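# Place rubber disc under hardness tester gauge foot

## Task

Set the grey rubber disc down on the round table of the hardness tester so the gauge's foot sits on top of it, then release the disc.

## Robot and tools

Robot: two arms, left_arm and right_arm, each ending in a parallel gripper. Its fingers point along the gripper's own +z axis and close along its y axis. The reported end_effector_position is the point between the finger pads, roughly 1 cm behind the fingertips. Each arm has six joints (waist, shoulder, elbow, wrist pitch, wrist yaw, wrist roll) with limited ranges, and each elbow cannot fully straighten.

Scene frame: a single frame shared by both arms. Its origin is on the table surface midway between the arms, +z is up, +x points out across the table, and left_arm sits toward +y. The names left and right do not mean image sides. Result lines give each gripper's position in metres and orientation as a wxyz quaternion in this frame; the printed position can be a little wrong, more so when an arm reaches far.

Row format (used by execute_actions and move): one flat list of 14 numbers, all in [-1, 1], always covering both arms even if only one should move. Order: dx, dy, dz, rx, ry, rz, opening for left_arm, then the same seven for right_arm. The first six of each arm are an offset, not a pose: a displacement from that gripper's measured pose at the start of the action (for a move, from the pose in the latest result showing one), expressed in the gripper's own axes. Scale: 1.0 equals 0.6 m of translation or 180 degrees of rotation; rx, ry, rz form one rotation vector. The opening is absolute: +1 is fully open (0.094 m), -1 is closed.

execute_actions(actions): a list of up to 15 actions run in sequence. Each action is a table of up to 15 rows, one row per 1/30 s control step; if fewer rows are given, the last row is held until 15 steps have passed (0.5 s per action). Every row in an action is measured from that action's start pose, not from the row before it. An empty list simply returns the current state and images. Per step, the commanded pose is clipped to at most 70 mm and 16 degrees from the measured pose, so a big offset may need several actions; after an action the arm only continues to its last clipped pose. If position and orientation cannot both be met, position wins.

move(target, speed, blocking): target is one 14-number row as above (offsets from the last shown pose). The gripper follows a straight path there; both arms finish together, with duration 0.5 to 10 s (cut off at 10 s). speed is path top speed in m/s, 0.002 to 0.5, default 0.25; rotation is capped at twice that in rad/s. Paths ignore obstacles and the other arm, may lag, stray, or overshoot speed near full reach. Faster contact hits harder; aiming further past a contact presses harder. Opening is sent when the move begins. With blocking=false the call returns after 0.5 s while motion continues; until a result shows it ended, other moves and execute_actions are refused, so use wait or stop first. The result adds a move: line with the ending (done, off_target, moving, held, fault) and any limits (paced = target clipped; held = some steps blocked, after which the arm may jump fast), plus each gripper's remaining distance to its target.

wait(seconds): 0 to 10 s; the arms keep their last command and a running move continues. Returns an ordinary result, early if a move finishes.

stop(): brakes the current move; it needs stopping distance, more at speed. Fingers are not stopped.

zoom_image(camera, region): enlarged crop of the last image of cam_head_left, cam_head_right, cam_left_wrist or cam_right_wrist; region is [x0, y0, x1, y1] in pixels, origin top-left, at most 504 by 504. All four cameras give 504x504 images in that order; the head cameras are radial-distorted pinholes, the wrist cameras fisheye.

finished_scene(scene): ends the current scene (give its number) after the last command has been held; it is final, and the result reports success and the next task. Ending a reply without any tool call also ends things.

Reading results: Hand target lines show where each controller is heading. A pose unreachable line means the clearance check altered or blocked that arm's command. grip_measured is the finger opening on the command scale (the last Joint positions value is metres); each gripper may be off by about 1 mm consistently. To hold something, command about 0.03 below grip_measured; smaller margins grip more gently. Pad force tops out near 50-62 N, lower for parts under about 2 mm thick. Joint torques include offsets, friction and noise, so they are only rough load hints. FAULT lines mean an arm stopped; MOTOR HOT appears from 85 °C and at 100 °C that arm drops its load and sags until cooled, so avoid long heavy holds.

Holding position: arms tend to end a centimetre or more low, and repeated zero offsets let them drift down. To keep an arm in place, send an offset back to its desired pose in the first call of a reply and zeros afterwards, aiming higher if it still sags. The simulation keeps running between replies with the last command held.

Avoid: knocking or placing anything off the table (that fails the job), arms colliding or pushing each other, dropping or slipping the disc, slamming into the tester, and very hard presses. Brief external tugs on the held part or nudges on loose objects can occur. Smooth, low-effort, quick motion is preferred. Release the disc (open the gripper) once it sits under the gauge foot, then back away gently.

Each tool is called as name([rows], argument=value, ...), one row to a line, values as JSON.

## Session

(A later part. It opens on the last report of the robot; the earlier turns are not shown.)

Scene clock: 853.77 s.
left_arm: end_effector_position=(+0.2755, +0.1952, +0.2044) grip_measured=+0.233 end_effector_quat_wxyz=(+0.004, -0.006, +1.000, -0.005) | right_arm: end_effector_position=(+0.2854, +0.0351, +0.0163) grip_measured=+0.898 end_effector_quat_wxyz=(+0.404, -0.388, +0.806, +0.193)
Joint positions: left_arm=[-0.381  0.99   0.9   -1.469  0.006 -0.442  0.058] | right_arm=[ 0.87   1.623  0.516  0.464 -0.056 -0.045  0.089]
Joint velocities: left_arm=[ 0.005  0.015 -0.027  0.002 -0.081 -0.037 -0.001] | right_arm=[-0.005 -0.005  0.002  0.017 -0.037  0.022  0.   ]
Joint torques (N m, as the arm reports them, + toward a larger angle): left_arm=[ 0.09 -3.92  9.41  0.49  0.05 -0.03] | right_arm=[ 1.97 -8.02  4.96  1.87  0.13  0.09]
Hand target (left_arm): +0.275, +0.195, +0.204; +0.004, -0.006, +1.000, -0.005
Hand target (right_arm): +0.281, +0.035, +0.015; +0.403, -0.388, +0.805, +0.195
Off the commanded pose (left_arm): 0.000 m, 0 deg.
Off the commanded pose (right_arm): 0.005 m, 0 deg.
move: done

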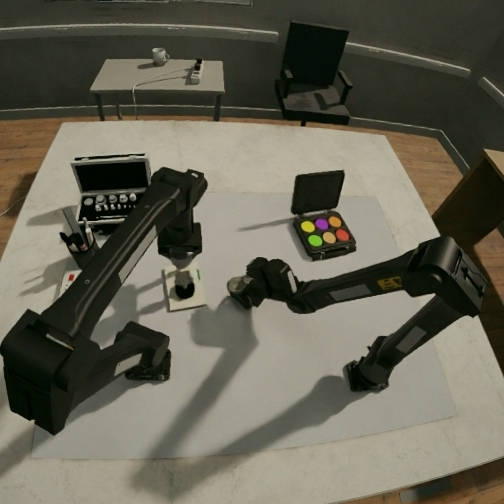

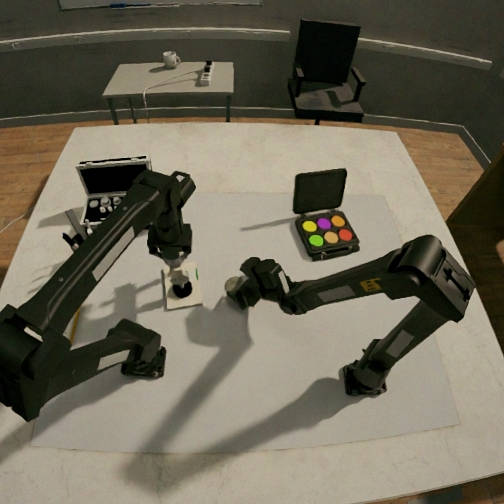

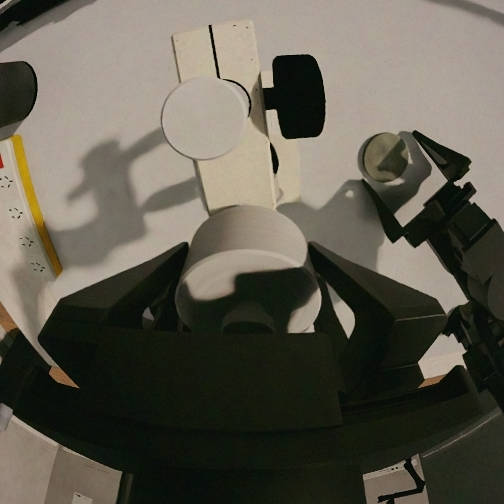

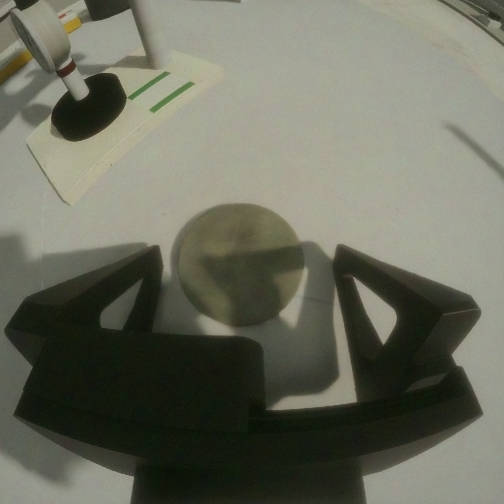

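execute_actions([
  [[0, 0, 0, 0, 0, 0, 0.2, 0, 0, 0, 0, 0, 0, 0.2]],
  [[0, 0, 0, 0, 0, 0, 0.2, 0, 0, 0, 0, 0, 0, 0.2]],
])

Scene clock: 856.80 s.
left_arm: end_effector_position=(+0.2755, +0.1952, +0.2044) grip_measured=+0.233 end_effector_quat_wxyz=(+0.004, -0.006, +1.000, -0.005) | right_arm: end_effector_position=(+0.2855, +0.0351, +0.0163) grip_measured=+0.297 end_effector_quat_wxyz=(+0.404, -0.387, +0.806, +0.193)
Joint positions: left_arm=[-0.381  0.99   0.9   -1.469  0.006 -0.442  0.058] | right_arm=[ 0.87   1.623  0.516  0.464 -0.056 -0.045  0.061]
Joint velocities: left_arm=[-0.005  0.005 -0.012  0.002 -0.051 -0.095 -0.001] | right_arm=[ 0.005  0.005 -0.002  0.012 -0.066  0.007 -0.   ]
Joint torques (N m, as the arm reports them, + toward a larger angle): left_arm=[ 0.24 -4.07  9.3   0.48  0.05 -0.03] | right_arm=[ 1.22 -7.9   5.79  1.62  0.04  0.02]
Hand target (left_arm): +0.275, +0.195, +0.204; +0.004, -0.006, +1.000, -0.005
Hand target (right_arm): +0.285, +0.035, +0.016; +0.404, -0.387, +0.806, +0.193
Off the commanded pose (left_arm): 0.000 m, 0 deg.
Off the commanded pose (right_arm): 0.000 m, 0 deg.

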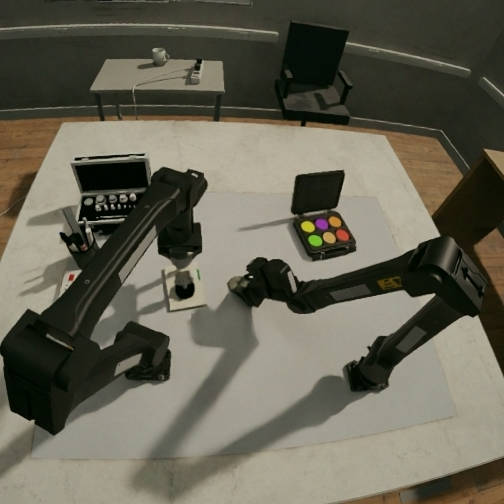

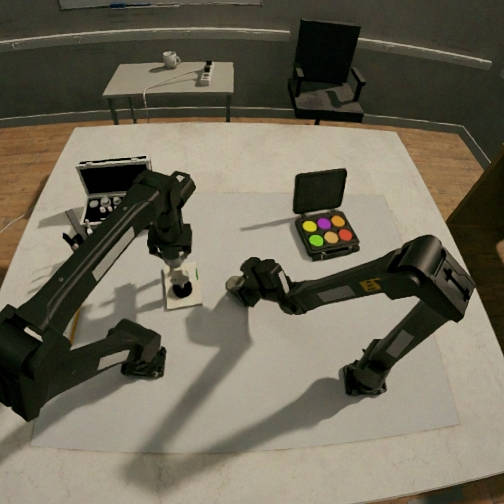

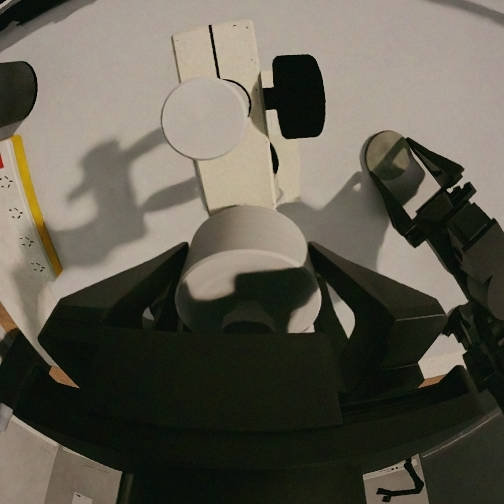

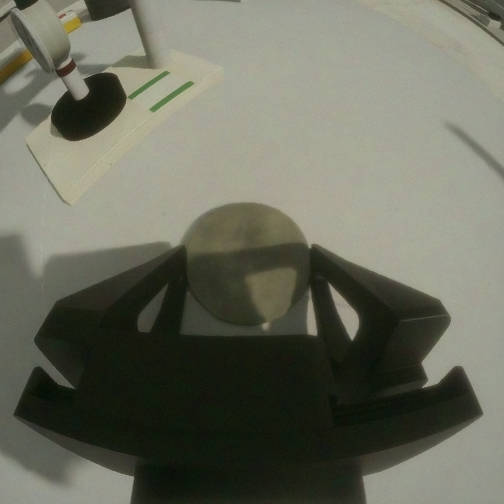

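move(target=[0, 0, 0, 0, 0, 0, 0.2, -0.067, 0, -0.0495, 0, 0, 0, 0.2], speed=0.03)

Scene clock: 862.03 s.
left_arm: end_effector_position=(+0.2755, +0.1952, +0.2044) grip_measured=+0.233 end_effector_quat_wxyz=(+0.004, -0.006, +1.000, -0.005) | right_arm: end_effector_position=(+0.2763, +0.0252, +0.0515) grip_measured=+0.297 end_effector_quat_wxyz=(+0.391, -0.390, +0.812, +0.188)
Joint positions: left_arm=[-0.381  0.99   0.9   -1.469  0.006 -0.442  0.058] | right_arm=[ 0.87   1.461  0.516  0.271 -0.056 -0.045  0.061]
Joint velocities: left_arm=[ 0.005  0.024  0.002  0.017  0.022 -0.022  0.001] | right_arm=[-0.005 -0.015  0.002 -0.007  0.007 -0.007 -0.   ]
Joint torques (N m, as the arm reports them, + toward a larger angle): left_arm=[-0.07 -4.05  9.34  0.5   0.05 -0.03] | right_arm=[ 1.22 -8.01 10.04  1.31 -0.02  0.01]
Hand target (left_arm): +0.275, +0.195, +0.204; +0.004, -0.006, +1.000, -0.005
Hand target (right_arm): +0.286, +0.034, +0.067; +0.404, -0.387, +0.806, +0.193
Off the commanded pose (left_arm): 0.000 m, 0 deg.
Off the commanded pose (right_arm): 0.020 m, 2 deg.
move: off_target (right_arm)

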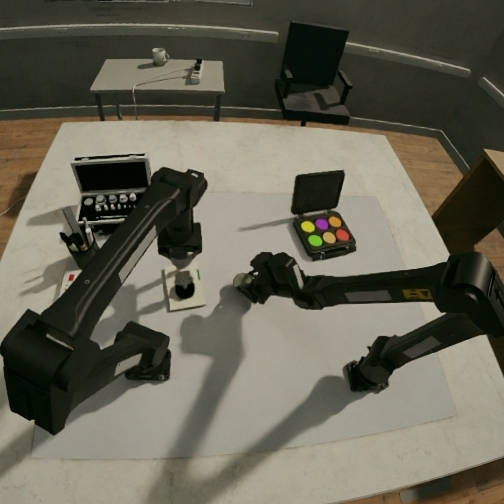

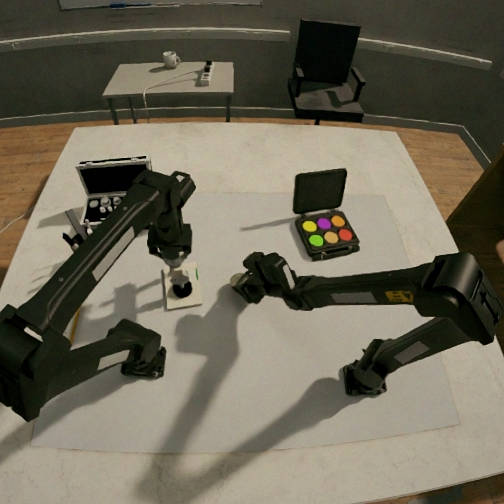

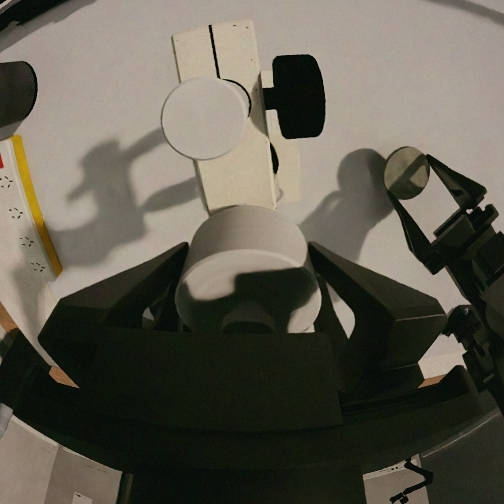

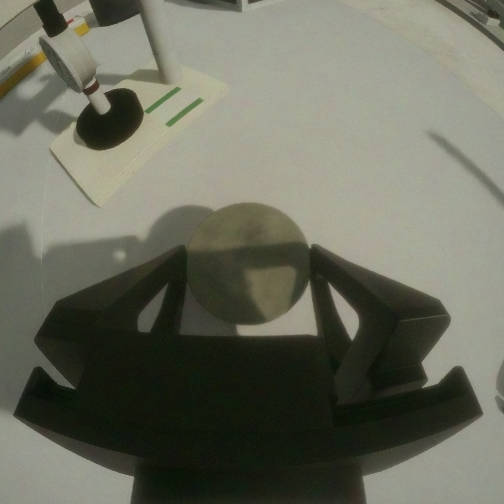

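move(target=[0, 0, 0, 0, 0, 0, 0.2, -0.0807, 0.151, 0.0518, -0.0519, -0.0198, -0.039, 0.2], speed=0.06)

Scene clock: 889.73 s.
left_arm: end_effector_position=(+0.2755, +0.1952, +0.2044) grip_measured=+0.233 end_effector_quat_wxyz=(+0.004, -0.006, +1.000, -0.005) | right_arm: end_effector_position=(+0.2329, +0.1077, +0.0600) grip_measured=+0.297 end_effector_quat_wxyz=(+0.381, -0.460, +0.768, +0.234)
Joint positions: left_arm=[-0.381  0.99   0.9   -1.469  0.006 -0.442  0.058] | right_arm=[ 1.038  1.535  0.617  0.27  -0.079 -0.049  0.061]
Joint velocities: left_arm=[ 0.005 -0.015 -0.012  0.012  0.037 -0.007 -0.003] | right_arm=[-0.005 -0.005 -0.007  0.012 -0.139 -0.007  0.   ]
Joint torques (N m, as the arm reports them, + toward a larger angle): left_arm=[ 0.14 -4.06  9.44  0.49  0.05 -0.03] | right_arm=[ 1.73 -7.33 10.82  2.1  -0.08 -0.05]
Hand target (left_arm): +0.275, +0.195, +0.204; +0.004, -0.006, +1.000, -0.005
Hand target (right_arm): +0.239, +0.124, +0.072; +0.396, -0.463, +0.756, +0.241
Off the commanded pose (left_arm): 0.000 m, 0 deg.
Off the commanded pose (right_arm): 0.021 m, 2 deg.
move: off_target (right_arm)

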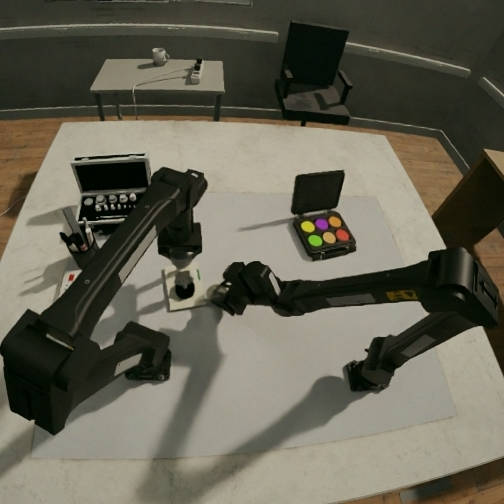

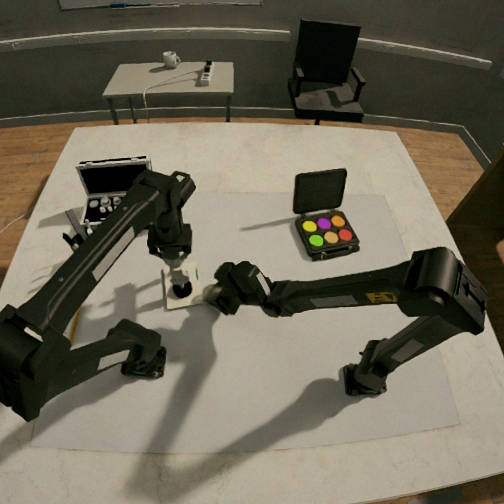

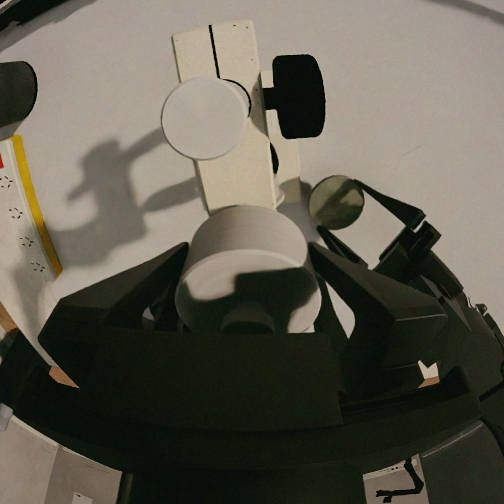

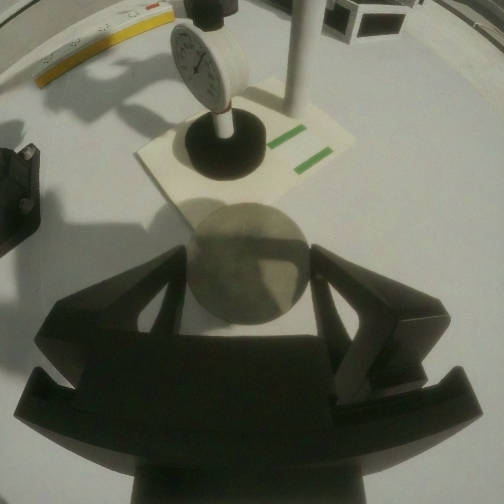

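move(target=[0, 0, -0.08, 0, 0, 0, 0.2, 0, 0.03, 0, 0, 0, 0, 0.2], speed=0.03)

Scene clock: 902.83 s.
left_arm: end_effector_position=(+0.2747, +0.1955, +0.2154) grip_measured=+0.233 end_effector_quat_wxyz=(+0.001, -0.006, +1.000, -0.004) | right_arm: end_effector_position=(+0.2194, +0.1142, +0.0583) grip_measured=+0.297 end_effector_quat_wxyz=(+0.380, -0.462, +0.767, +0.231)
Joint positions: left_arm=[-0.381  0.99   0.929 -1.505  0.006 -0.442  0.058] | right_arm=[ 1.079  1.535  0.614  0.27  -0.044 -0.029  0.061]
Joint velocities: left_arm=[ 0.005 -0.015  0.007  0.012 -0.007  0.007 -0.   ] | right_arm=[-0.005  0.005 -0.007 -0.017 -0.007 -0.022 -0.   ]
Joint torques (N m, as the arm reports them, + toward a larger angle): left_arm=[-0.11 -4.73 15.9  -3.43  0.04 -0.05] | right_arm=[ 1.68 -8.45  7.34  1.66  0.17  0.11]
Hand target (left_arm): +0.274, +0.195, +0.250; +0.005, -0.006, +1.000, -0.006
Hand target (right_arm): +0.217, +0.116, +0.061; +0.381, -0.460, +0.767, +0.234
Off the commanded pose (left_arm): 0.037 m, 0 deg.
Off the commanded pose (right_arm): 0.004 m, 0 deg.
move: off_target (left_arm)

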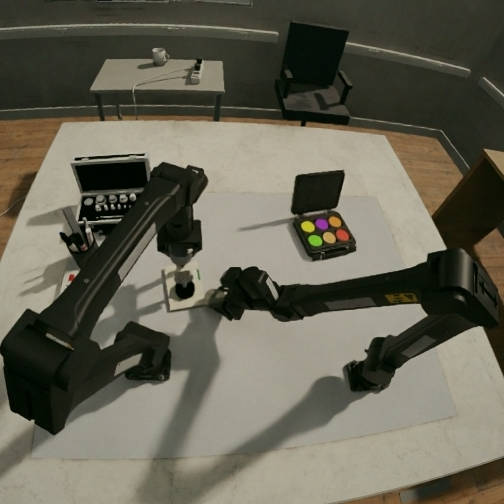

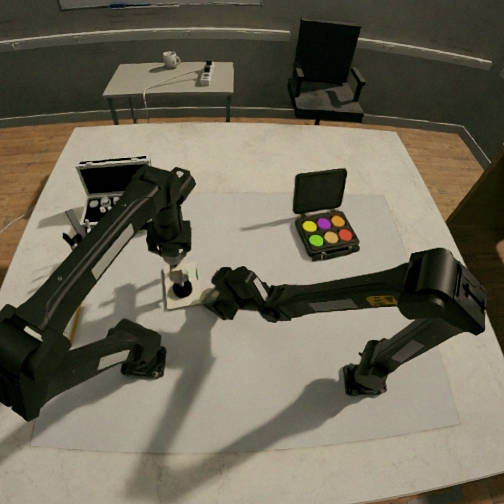

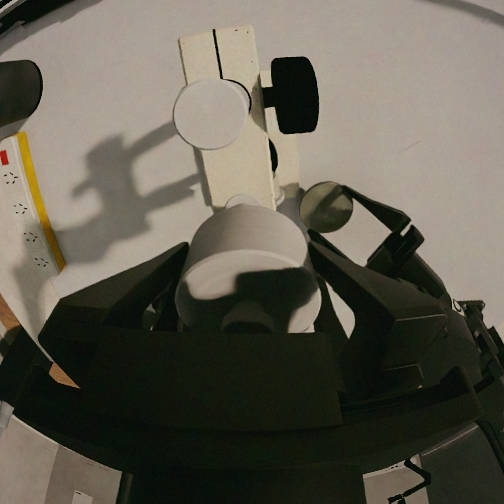

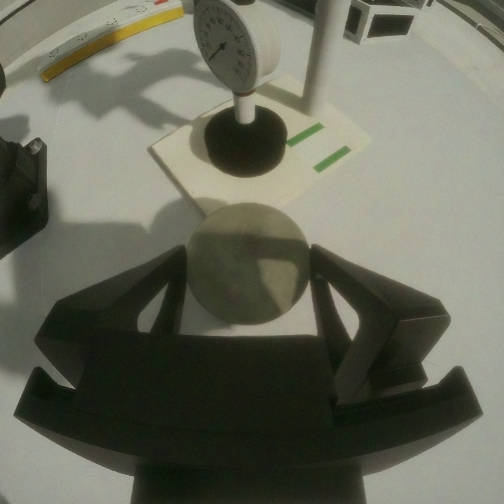

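move(target=[0, 0, -0.105, 0, 0, 0, 0.2, 0, 0, 0, 0, 0, 0, 0.2], speed=0.04)

Scene clock: 918.53 s.
left_arm: end_effector_position=(+0.2721, +0.1956, +0.2249) grip_measured=+0.233 end_effector_quat_wxyz=(-0.015, -0.018, +1.000, -0.001) | right_arm: end_effector_position=(+0.2194, +0.1142, +0.0583) grip_measured=+0.297 end_effector_quat_wxyz=(+0.380, -0.462, +0.768, +0.231)
Joint positions: left_arm=[-0.379  1.005  0.963 -1.556  0.014 -0.464  0.058] | right_arm=[ 1.079  1.535  0.614  0.27  -0.044 -0.029  0.061]
Joint velocities: left_arm=[ 0.005 -0.024 -0.002  0.012 -0.007 -0.022 -0.001] | right_arm=[-0.015 -0.005 -0.017  0.002  0.022 -0.066 -0.   ]
Joint torques (N m, as the arm reports them, + toward a larger angle): left_arm=[-0.1  -5.83 18.2  -4.19 -0.32  0.16] | right_arm=[ 1.32 -8.07  7.31  1.61  0.04  0.02]
Hand target (left_arm): +0.273, +0.196, +0.274; +0.003, -0.007, +1.000, -0.005
Hand target (right_arm): +0.219, +0.114, +0.058; +0.380, -0.462, +0.767, +0.231
Off the commanded pose (left_arm): 0.054 m, 2 deg.
Off the commanded pose (right_arm): 0.000 m, 0 deg.
move: off_target (left_arm)

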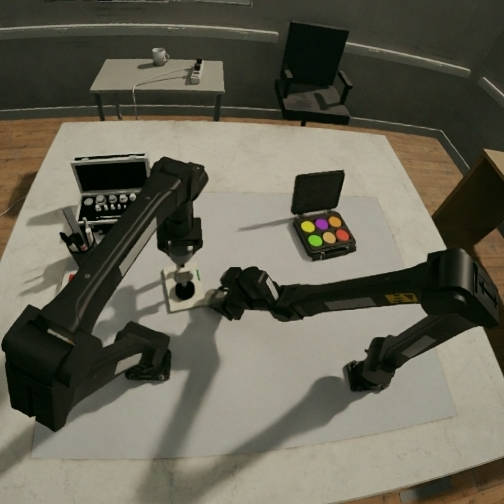

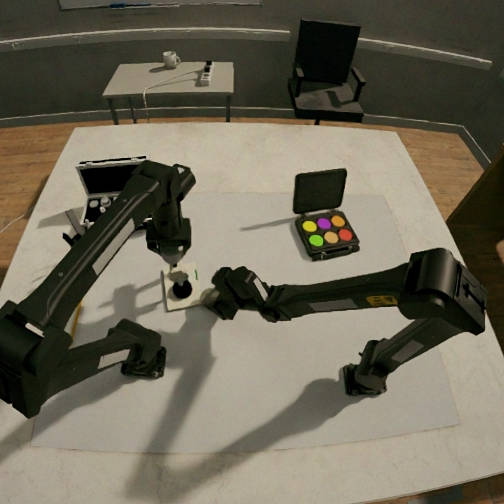

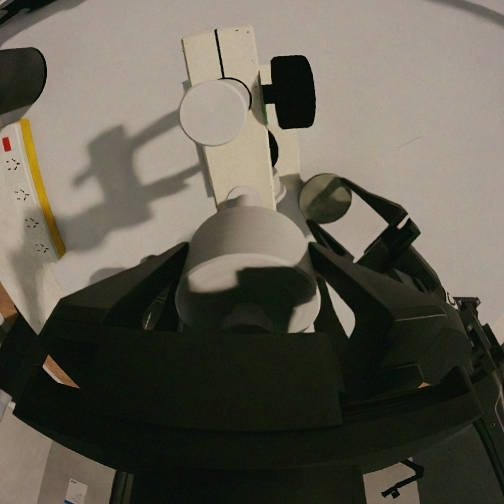

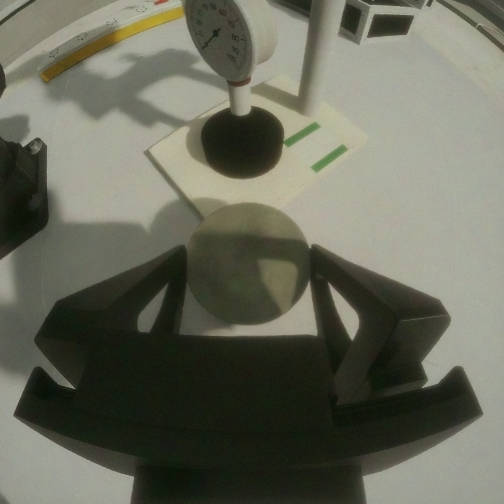

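zoom_image(camera="cam_right_wrist", region=[150, 40, 350, 240])

Region (150, 40, 350, 240) of cam_right_wrist's 504x504 image, scaled by 2.520, with more detail than that image has.

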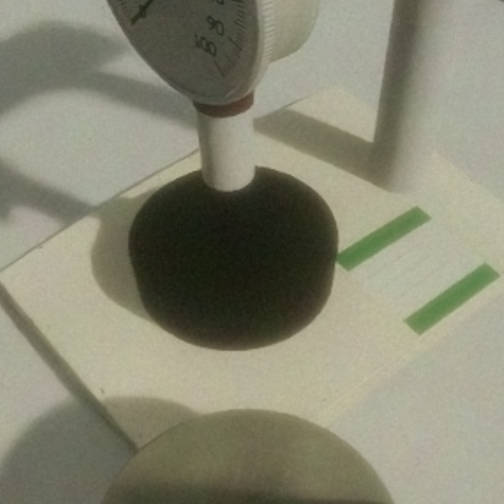

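move(target=[0, 0, -0.062, 0, 0, 0, 0.2, -0.0652, 0, 0.072, 0, 0, 0, 0.2], speed=0.03)

Scene clock: 945.77 s.
left_arm: end_effector_position=(+0.2719, +0.1957, +0.2242) grip_measured=+0.233 end_effector_quat_wxyz=(-0.019, -0.020, +1.000, -0.001) | right_arm: end_effector_position=(+0.2420, +0.1513, +0.0562) grip_measured=+0.297 end_effector_quat_wxyz=(+0.374, -0.463, +0.771, +0.227)
Joint positions: left_arm=[-0.377  1.009  0.963 -1.559  0.018 -0.466  0.058] | right_arm=[ 1.079  1.63   0.742  0.221 -0.042 -0.029  0.061]
Joint velocities: left_arm=[ 0.005 -0.015  0.012  0.007  0.022 -0.007 -0.001] | right_arm=[ 0.005 -0.005 -0.017 -0.017 -0.037  0.022  0.   ]
Joint torques (N m, as the arm reports them, + toward a larger angle): left_arm=[-0.04 -4.69 16.2  -3.54 -0.09 -0.01] | right_arm=[ 1.96 -8.95 11.09  1.3   0.17  0.06]
Hand target (left_arm): +0.272, +0.195, +0.260; -0.014, -0.018, +1.000, -0.002
Hand target (right_arm): +0.246, +0.165, +0.064; +0.380, -0.462, +0.768, +0.231
Off the commanded pose (left_arm): 0.038 m, 0 deg.
Off the commanded pose (right_arm): 0.017 m, 1 deg.
move: off_target (left_arm, right_arm)

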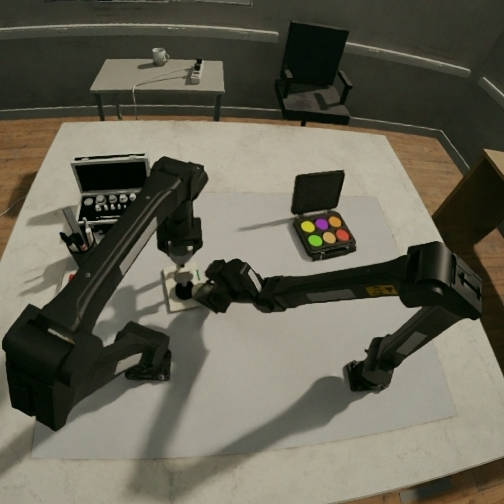

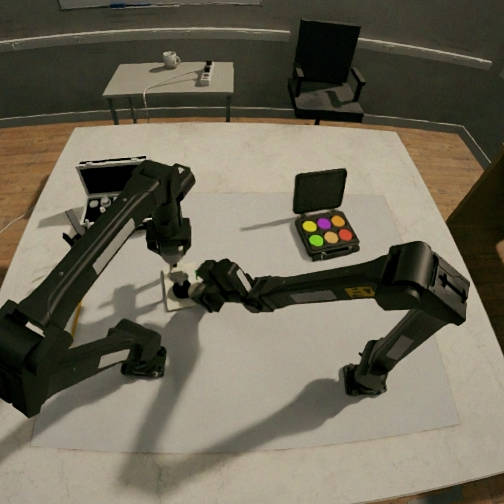

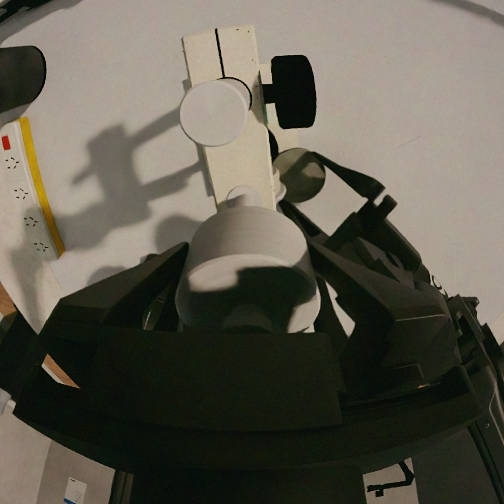

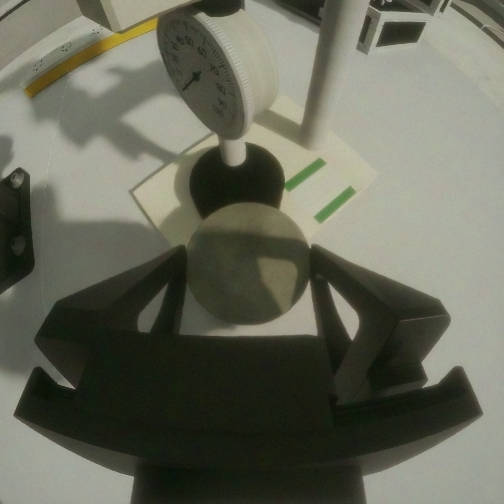

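zoom_image(camera="cam_right_wrist", region=[150, 100, 350, 300])

Region (150, 100, 350, 300) of cam_right_wrist's 504x504 image, scaled by 2.520, with more detail than that image has.

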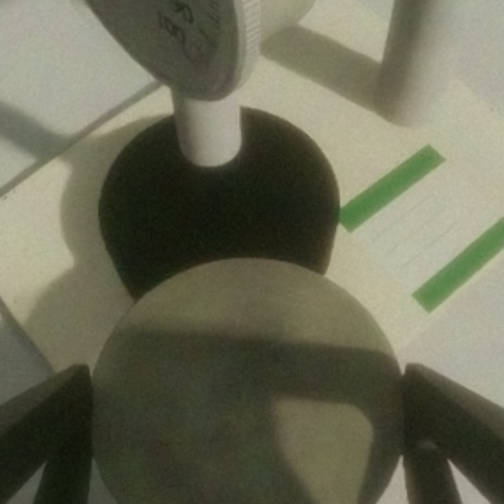

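move(target=[0, 0, -0.062, 0, 0, 0, 0.2, -0.0337, 0.009, 0.0332, 0, 0, 0, 0.2], speed=0.02)

Scene clock: 963.17 s.
left_arm: end_effector_position=(+0.2719, +0.1957, +0.2242) grip_measured=+0.233 end_effector_quat_wxyz=(-0.022, -0.021, +1.000, -0.001) | right_arm: end_effector_position=(+0.2462, +0.1642, +0.0528) grip_measured=+0.297 end_effector_quat_wxyz=(+0.369, -0.466, +0.773, +0.221)
Joint positions: left_arm=[-0.375  1.012  0.965 -1.562  0.021 -0.464  0.058] | right_arm=[ 1.087  1.662  0.786  0.194 -0.033 -0.029  0.061]
Joint velocities: left_arm=[-0.015  0.005  0.017  0.007  0.022 -0.051 -0.001] | right_arm=[-0.015 -0.005 -0.012 -0.002  0.022  0.037 -0.001]
Joint torques (N m, as the arm reports them, + toward a larger angle): left_arm=[-0.27 -4.79 16.18 -3.6  -0.07 -0.04] | right_arm=[ 1.8  -9.11 11.26  1.27  0.18  0.11]
Hand target (left_arm): +0.273, +0.195, +0.259; -0.018, -0.020, +1.000, -0.002
Hand target (right_arm): +0.250, +0.178, +0.060; +0.374, -0.463, +0.771, +0.227
Off the commanded pose (left_arm): 0.037 m, 0 deg.
Off the commanded pose (right_arm): 0.017 m, 1 deg.
move: off_target (left_arm, right_arm)

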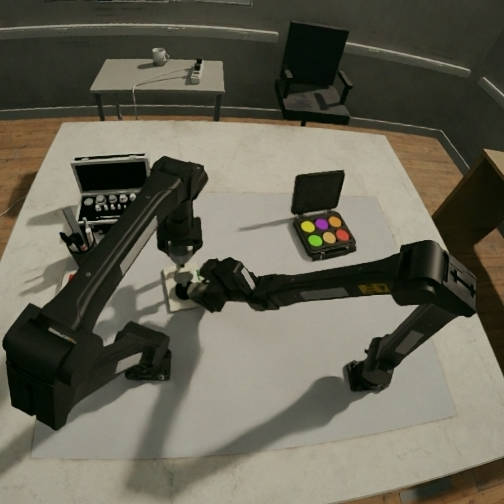

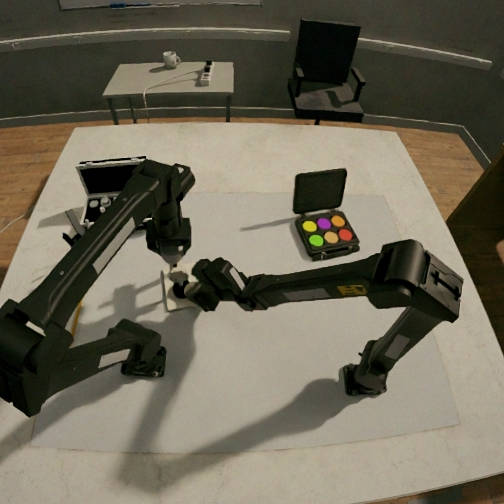

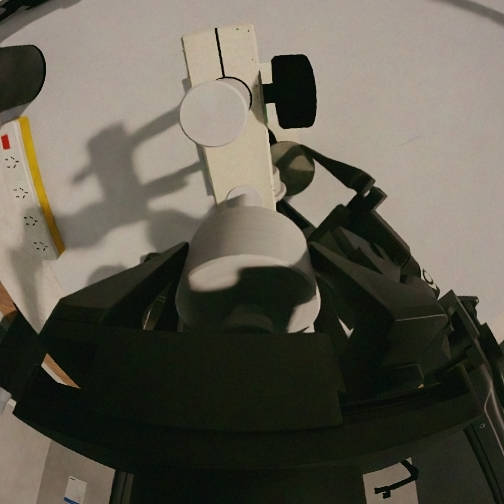

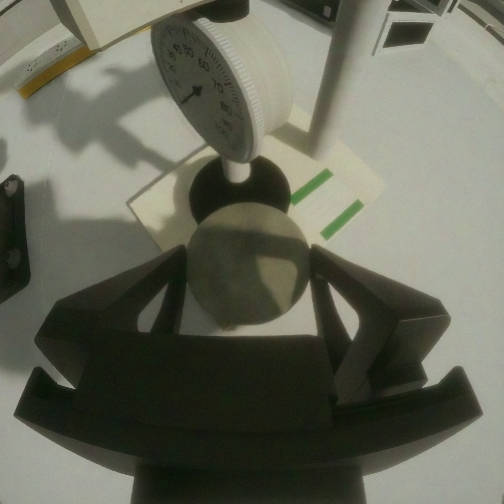

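zoom_image(camera="cam_right_wrist", region=[150, 100, 350, 300])

Region (150, 100, 350, 300) of cam_right_wrist's 504x504 image, scaled by 2.520, with more detail than that image has.

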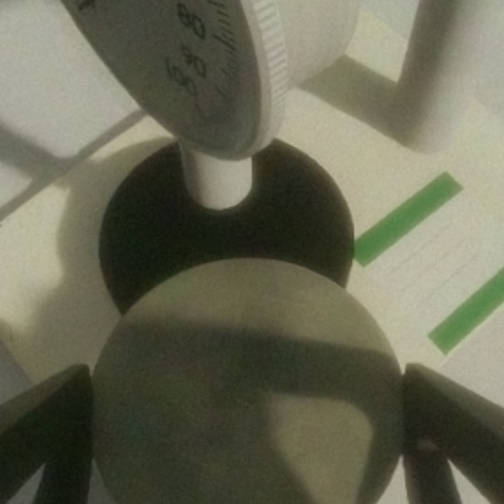

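move(target=[0, 0, -0.062, 0, 0, 0, 0.2, 0.016, 0, 0.0121, 0, 0, 0, 0.2], speed=0.01)

Scene clock: 975.53 s.
left_arm: end_effector_position=(+0.2719, +0.1957, +0.2241) grip_measured=+0.233 end_effector_quat_wxyz=(-0.025, -0.021, +0.999, -0.001) | right_arm: end_effector_position=(+0.2461, +0.1639, +0.0491) grip_measured=+0.297 end_effector_quat_wxyz=(+0.371, -0.465, +0.772, +0.223)
Joint positions: left_arm=[-0.373  1.016  0.967 -1.566  0.024 -0.463  0.058] | right_arm=[ 1.087  1.672  0.779  0.217 -0.033 -0.029  0.061]
Joint velocities: left_arm=[-0.015 -0.005 -0.002  0.017  0.022  0.007 -0.001] | right_arm=[-0.024 -0.005  0.002  0.002 -0.066  0.007 -0.001]
Joint torques (N m, as the arm reports them, + toward a larger angle): left_arm=[ 0.05 -4.58 16.11 -3.54 -0.04 -0.04] | right_arm=[ 1.22 -8.9   7.35  2.07  0.07  0.03]
Hand target (left_arm): +0.273, +0.196, +0.259; -0.020, -0.021, +1.000, -0.002
Hand target (right_arm): +0.246, +0.164, +0.041; +0.369, -0.466, +0.773, +0.221
Off the commanded pose (left_arm): 0.037 m, 0 deg.
Off the commanded pose (right_arm): 0.008 m, 0 deg.
move: off_target (left_arm)

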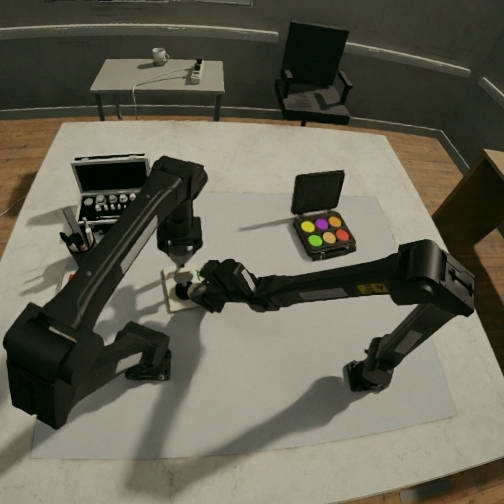

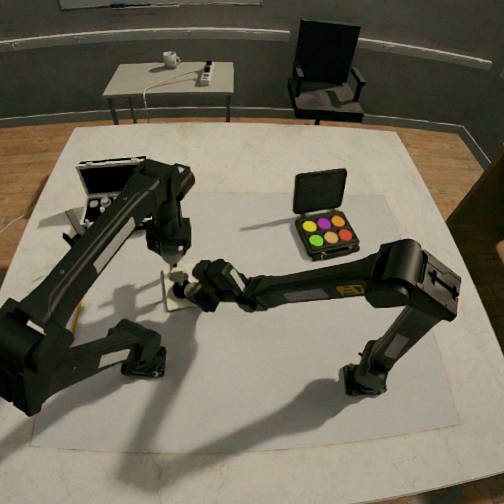

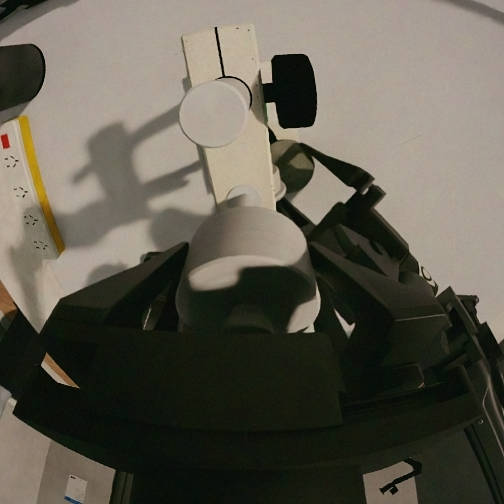

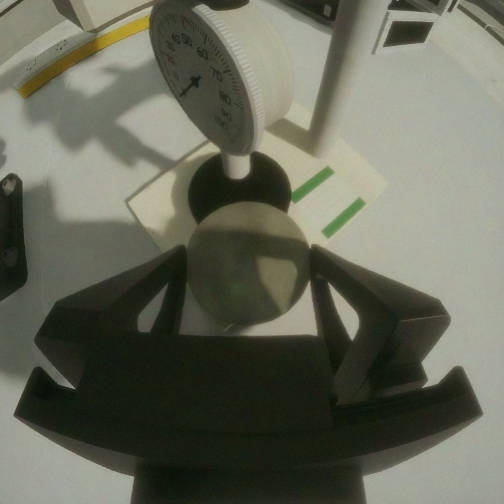

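zoom_image(camera="cam_head_right", region=[150, 250, 250, 320])

Region (150, 250, 250, 320) of cam_head_right's 504x504 image, scaled by 5.040, with more detail than that image has; it fills the top 353 rows of this view, and the rest is white.

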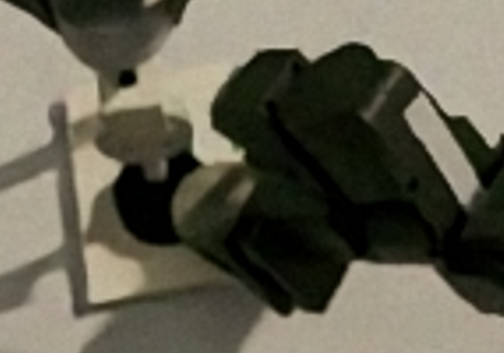

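move(target=[0, 0, -0.062, 0, 0, 0, 0.2, -0.0303, 0.004, 0.0398, 0, 0, 0, 0.2], speed=0.015)

Scene clock: 986.30 s.
left_arm: end_effector_position=(+0.2720, +0.1958, +0.2240) grip_measured=+0.233 end_effector_quat_wxyz=(-0.028, -0.021, +0.999, -0.001) | right_arm: end_effector_position=(+0.2556, +0.1800, +0.0493) grip_measured=+0.297 end_effector_quat_wxyz=(+0.373, -0.465, +0.772, +0.223)
Joint positions: left_arm=[-0.371  1.02   0.97  -1.57   0.026 -0.461  0.058] | right_arm=[ 1.088  1.709  0.832  0.203 -0.031 -0.029  0.061]
Joint velocities: left_arm=[-0.005  0.005 -0.007 -0.012 -0.066  0.022  0.   ] | right_arm=[-0.015 -0.005 -0.002 -0.002  0.007 -0.066  0.   ]
Joint torques (N m, as the arm reports them, + toward a larger angle): left_arm=[ 0.12 -4.76 16.08 -3.54 -0.04 -0.04] | right_arm=[ 1.91 -9.38 10.87  1.16  0.21  0.07]
Hand target (left_arm): +0.273, +0.196, +0.259; -0.023, -0.021, +1.000, -0.002
Hand target (right_arm): +0.258, +0.191, +0.049; +0.372, -0.465, +0.772, +0.223
Off the commanded pose (left_arm): 0.037 m, 0 deg.
Off the commanded pose (right_arm): 0.012 m, 0 deg.
move: off_target (left_arm, right_arm)

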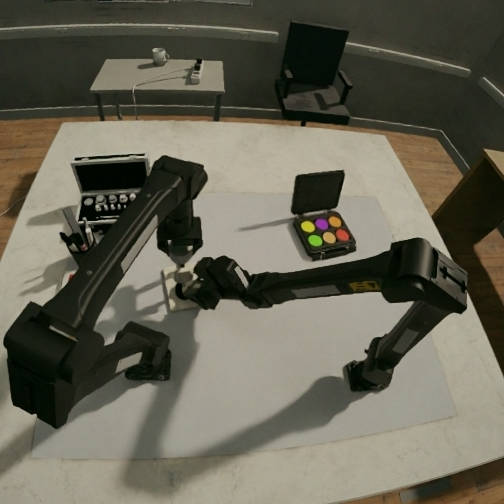

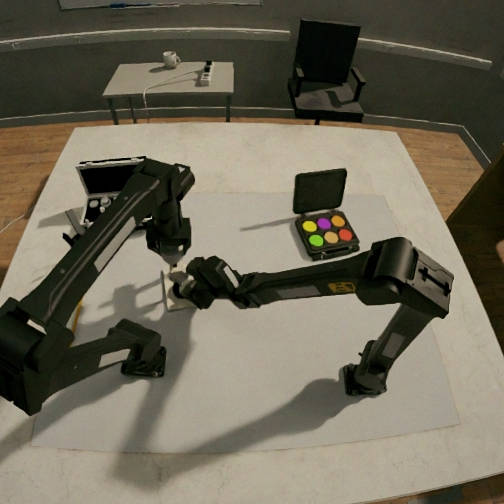

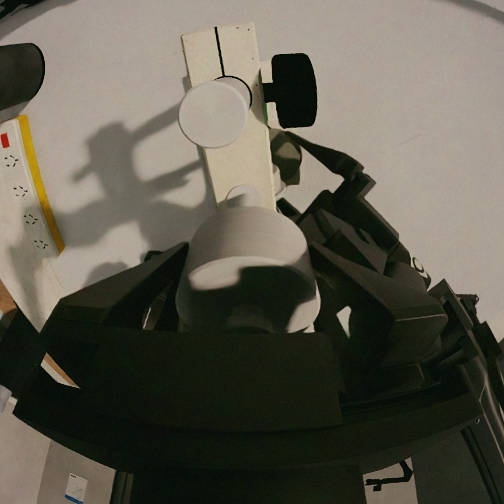

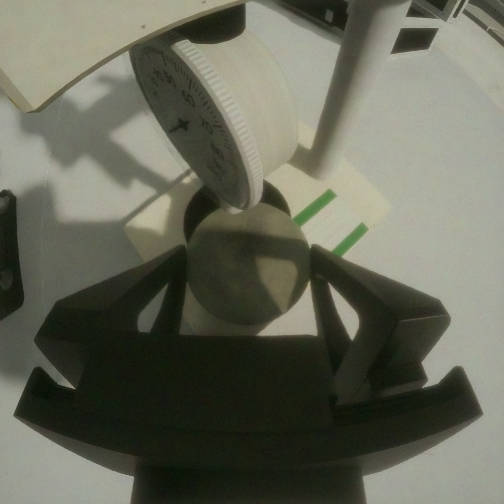

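zoom_image(camera="cam_right_wrist", region=[150, 140, 350, 340])

Region (150, 140, 350, 340) of cam_right_wrist's 504x504 image, scaled by 2.520, with more detail than that image has.

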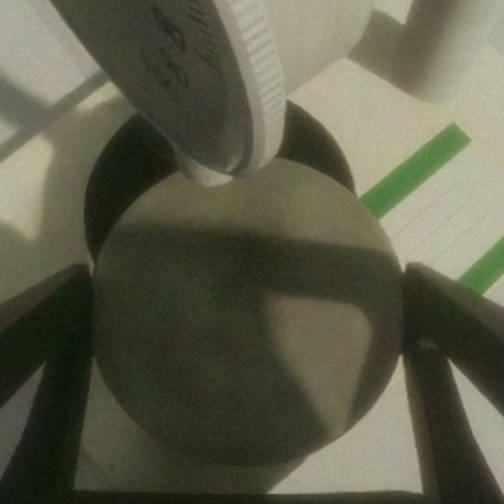

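move(target=[0, 0, -0.062, 0, 0, 0, 0.2, -0.0303, 0.0, 0.0398, 0, 0, 0, 0.2], speed=0.015)

Scene clock: 997.50 s.
left_arm: end_effector_position=(+0.2720, +0.1958, +0.2240) grip_measured=+0.233 end_effector_quat_wxyz=(-0.031, -0.021, +0.999, -0.001) | right_arm: end_effector_position=(+0.2599, +0.1876, +0.0492) grip_measured=+0.297 end_effector_quat_wxyz=(+0.371, -0.465, +0.772, +0.222)
Joint positions: left_arm=[-0.369  1.024  0.972 -1.574  0.029 -0.458  0.058] | right_arm=[ 1.088  1.726  0.859  0.191 -0.031 -0.027  0.061]
Joint velocities: left_arm=[ 0.015 -0.005  0.022 -0.007 -0.022 -0.022 -0.   ] | right_arm=[-0.005  0.005 -0.002 -0.002  0.022 -0.051 -0.001]
Joint torques (N m, as the arm reports them, + toward a larger angle): left_arm=[ 0.09 -4.67 16.08 -3.48 -0.04 -0.05] | right_arm=[ 1.55 -8.43 13.39  1.09  0.13  0.03]
Hand target (left_arm): +0.273, +0.196, +0.259; -0.027, -0.021, +0.999, -0.002
Hand target (right_arm): +0.269, +0.205, +0.049; +0.372, -0.465, +0.772, +0.223
Off the commanded pose (left_arm): 0.037 m, 0 deg.
Off the commanded pose (right_arm): 0.021 m, 0 deg.
move: off_target (left_arm, right_arm)

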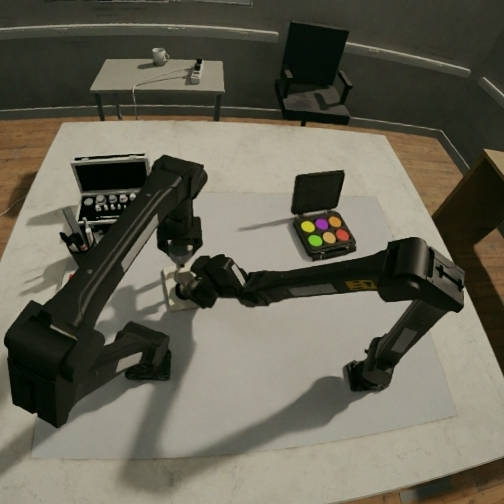

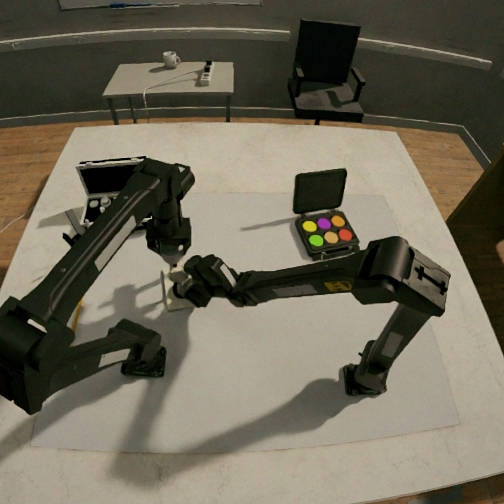

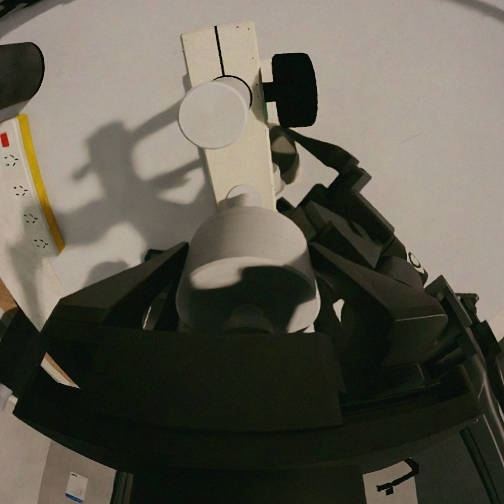

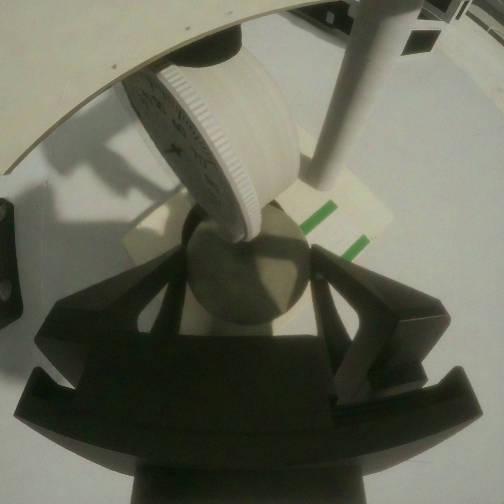

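zoom_image(camera="cam_head_left", region=[140, 230, 260, 320])

Region (140, 230, 260, 320) of cam_head_left's 504x504 image, scaled by 4.200, with more detail than that image has; it fills the top 378 rows of this view, and the rest is white.

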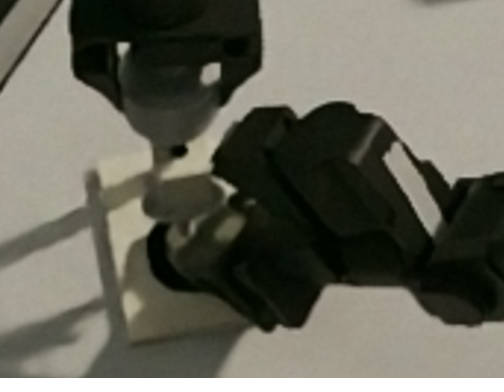

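execute_actions([
  [[0, 0, -0.062, 0, 0, 0, 0.2, 0.005, 0, 0.0, 0, 0, 0, 0.2]],
  [[0, 0, -0.062, 0, 0, 0, 0.2, 0.005, 0, 0.0, 0, 0, 0, 0.6]],
  [[0, 0, -0.062, 0, 0, 0, 0.2, 0.005, 0, 0.0, 0, 0, 0, 0.6]],
])

Scene clock: 1015.93 s.
left_arm: end_effector_position=(+0.2720, +0.1957, +0.2240) grip_measured=+0.233 end_effector_quat_wxyz=(-0.044, -0.021, +0.999, -0.001) | right_arm: end_effector_position=(+0.2563, +0.1814, +0.0428) grip_measured=+0.598 end_effector_quat_wxyz=(+0.366, -0.466, +0.775, +0.219)
Joint positions: left_arm=[-0.363  1.04   0.981 -1.59   0.038 -0.453  0.058] | right_arm=[ 1.088  1.725  0.843  0.192 -0.031 -0.027  0.075]
Joint velocities: left_arm=[ 0.005 -0.015  0.002 -0.002 -0.037  0.007 -0.   ] | right_arm=[ 0.005 -0.005 -0.007  0.007  0.022 -0.022  0.   ]
Joint torques (N m, as the arm reports them, + toward a larger angle): left_arm=[ 0.11 -4.92 16.06 -3.48 -0.07 -0.03] | right_arm=[  1.26 -10.78   7.61   1.85   0.04   0.02]
Hand target (left_arm): +0.274, +0.196, +0.259; -0.038, -0.021, +0.999, -0.002
Hand target (right_arm): +0.257, +0.183, +0.044; +0.369, -0.465, +0.774, +0.221
Off the commanded pose (left_arm): 0.037 m, 0 deg.
Off the commanded pose (right_arm): 0.002 m, 0 deg.

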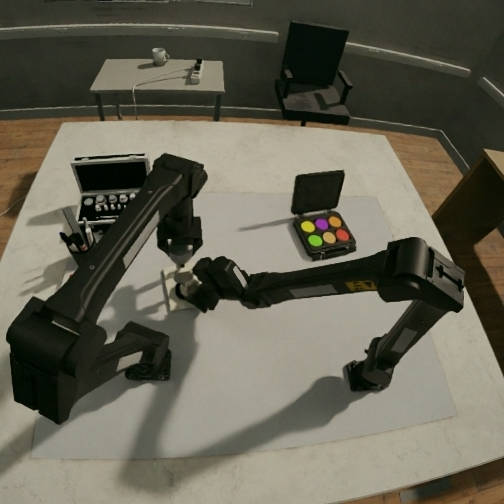

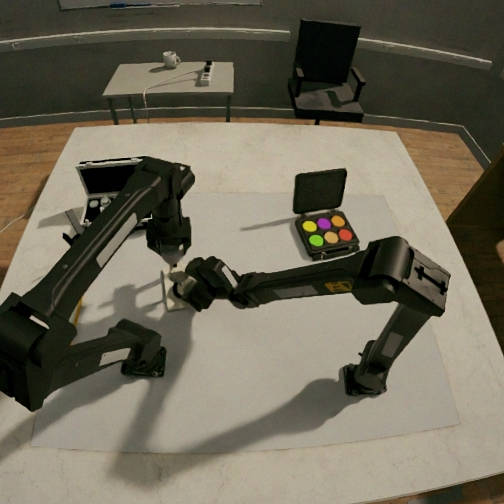

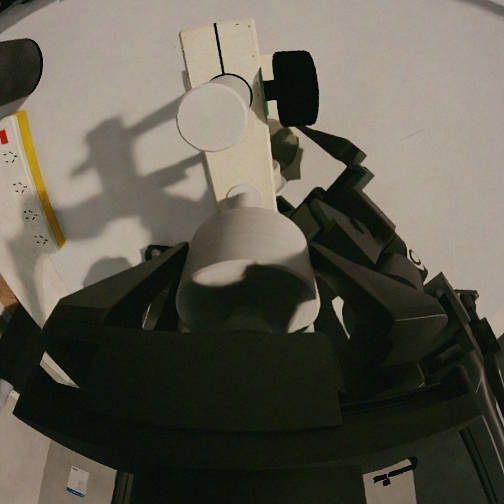

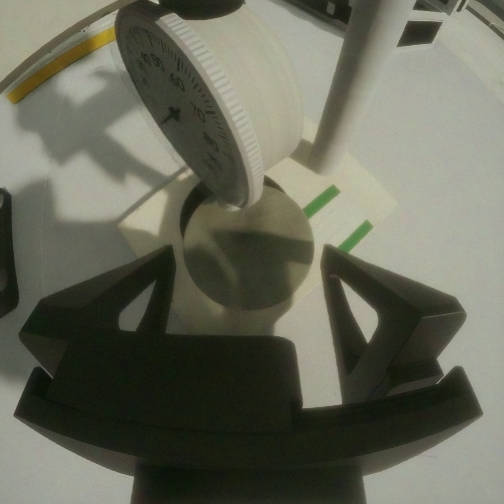

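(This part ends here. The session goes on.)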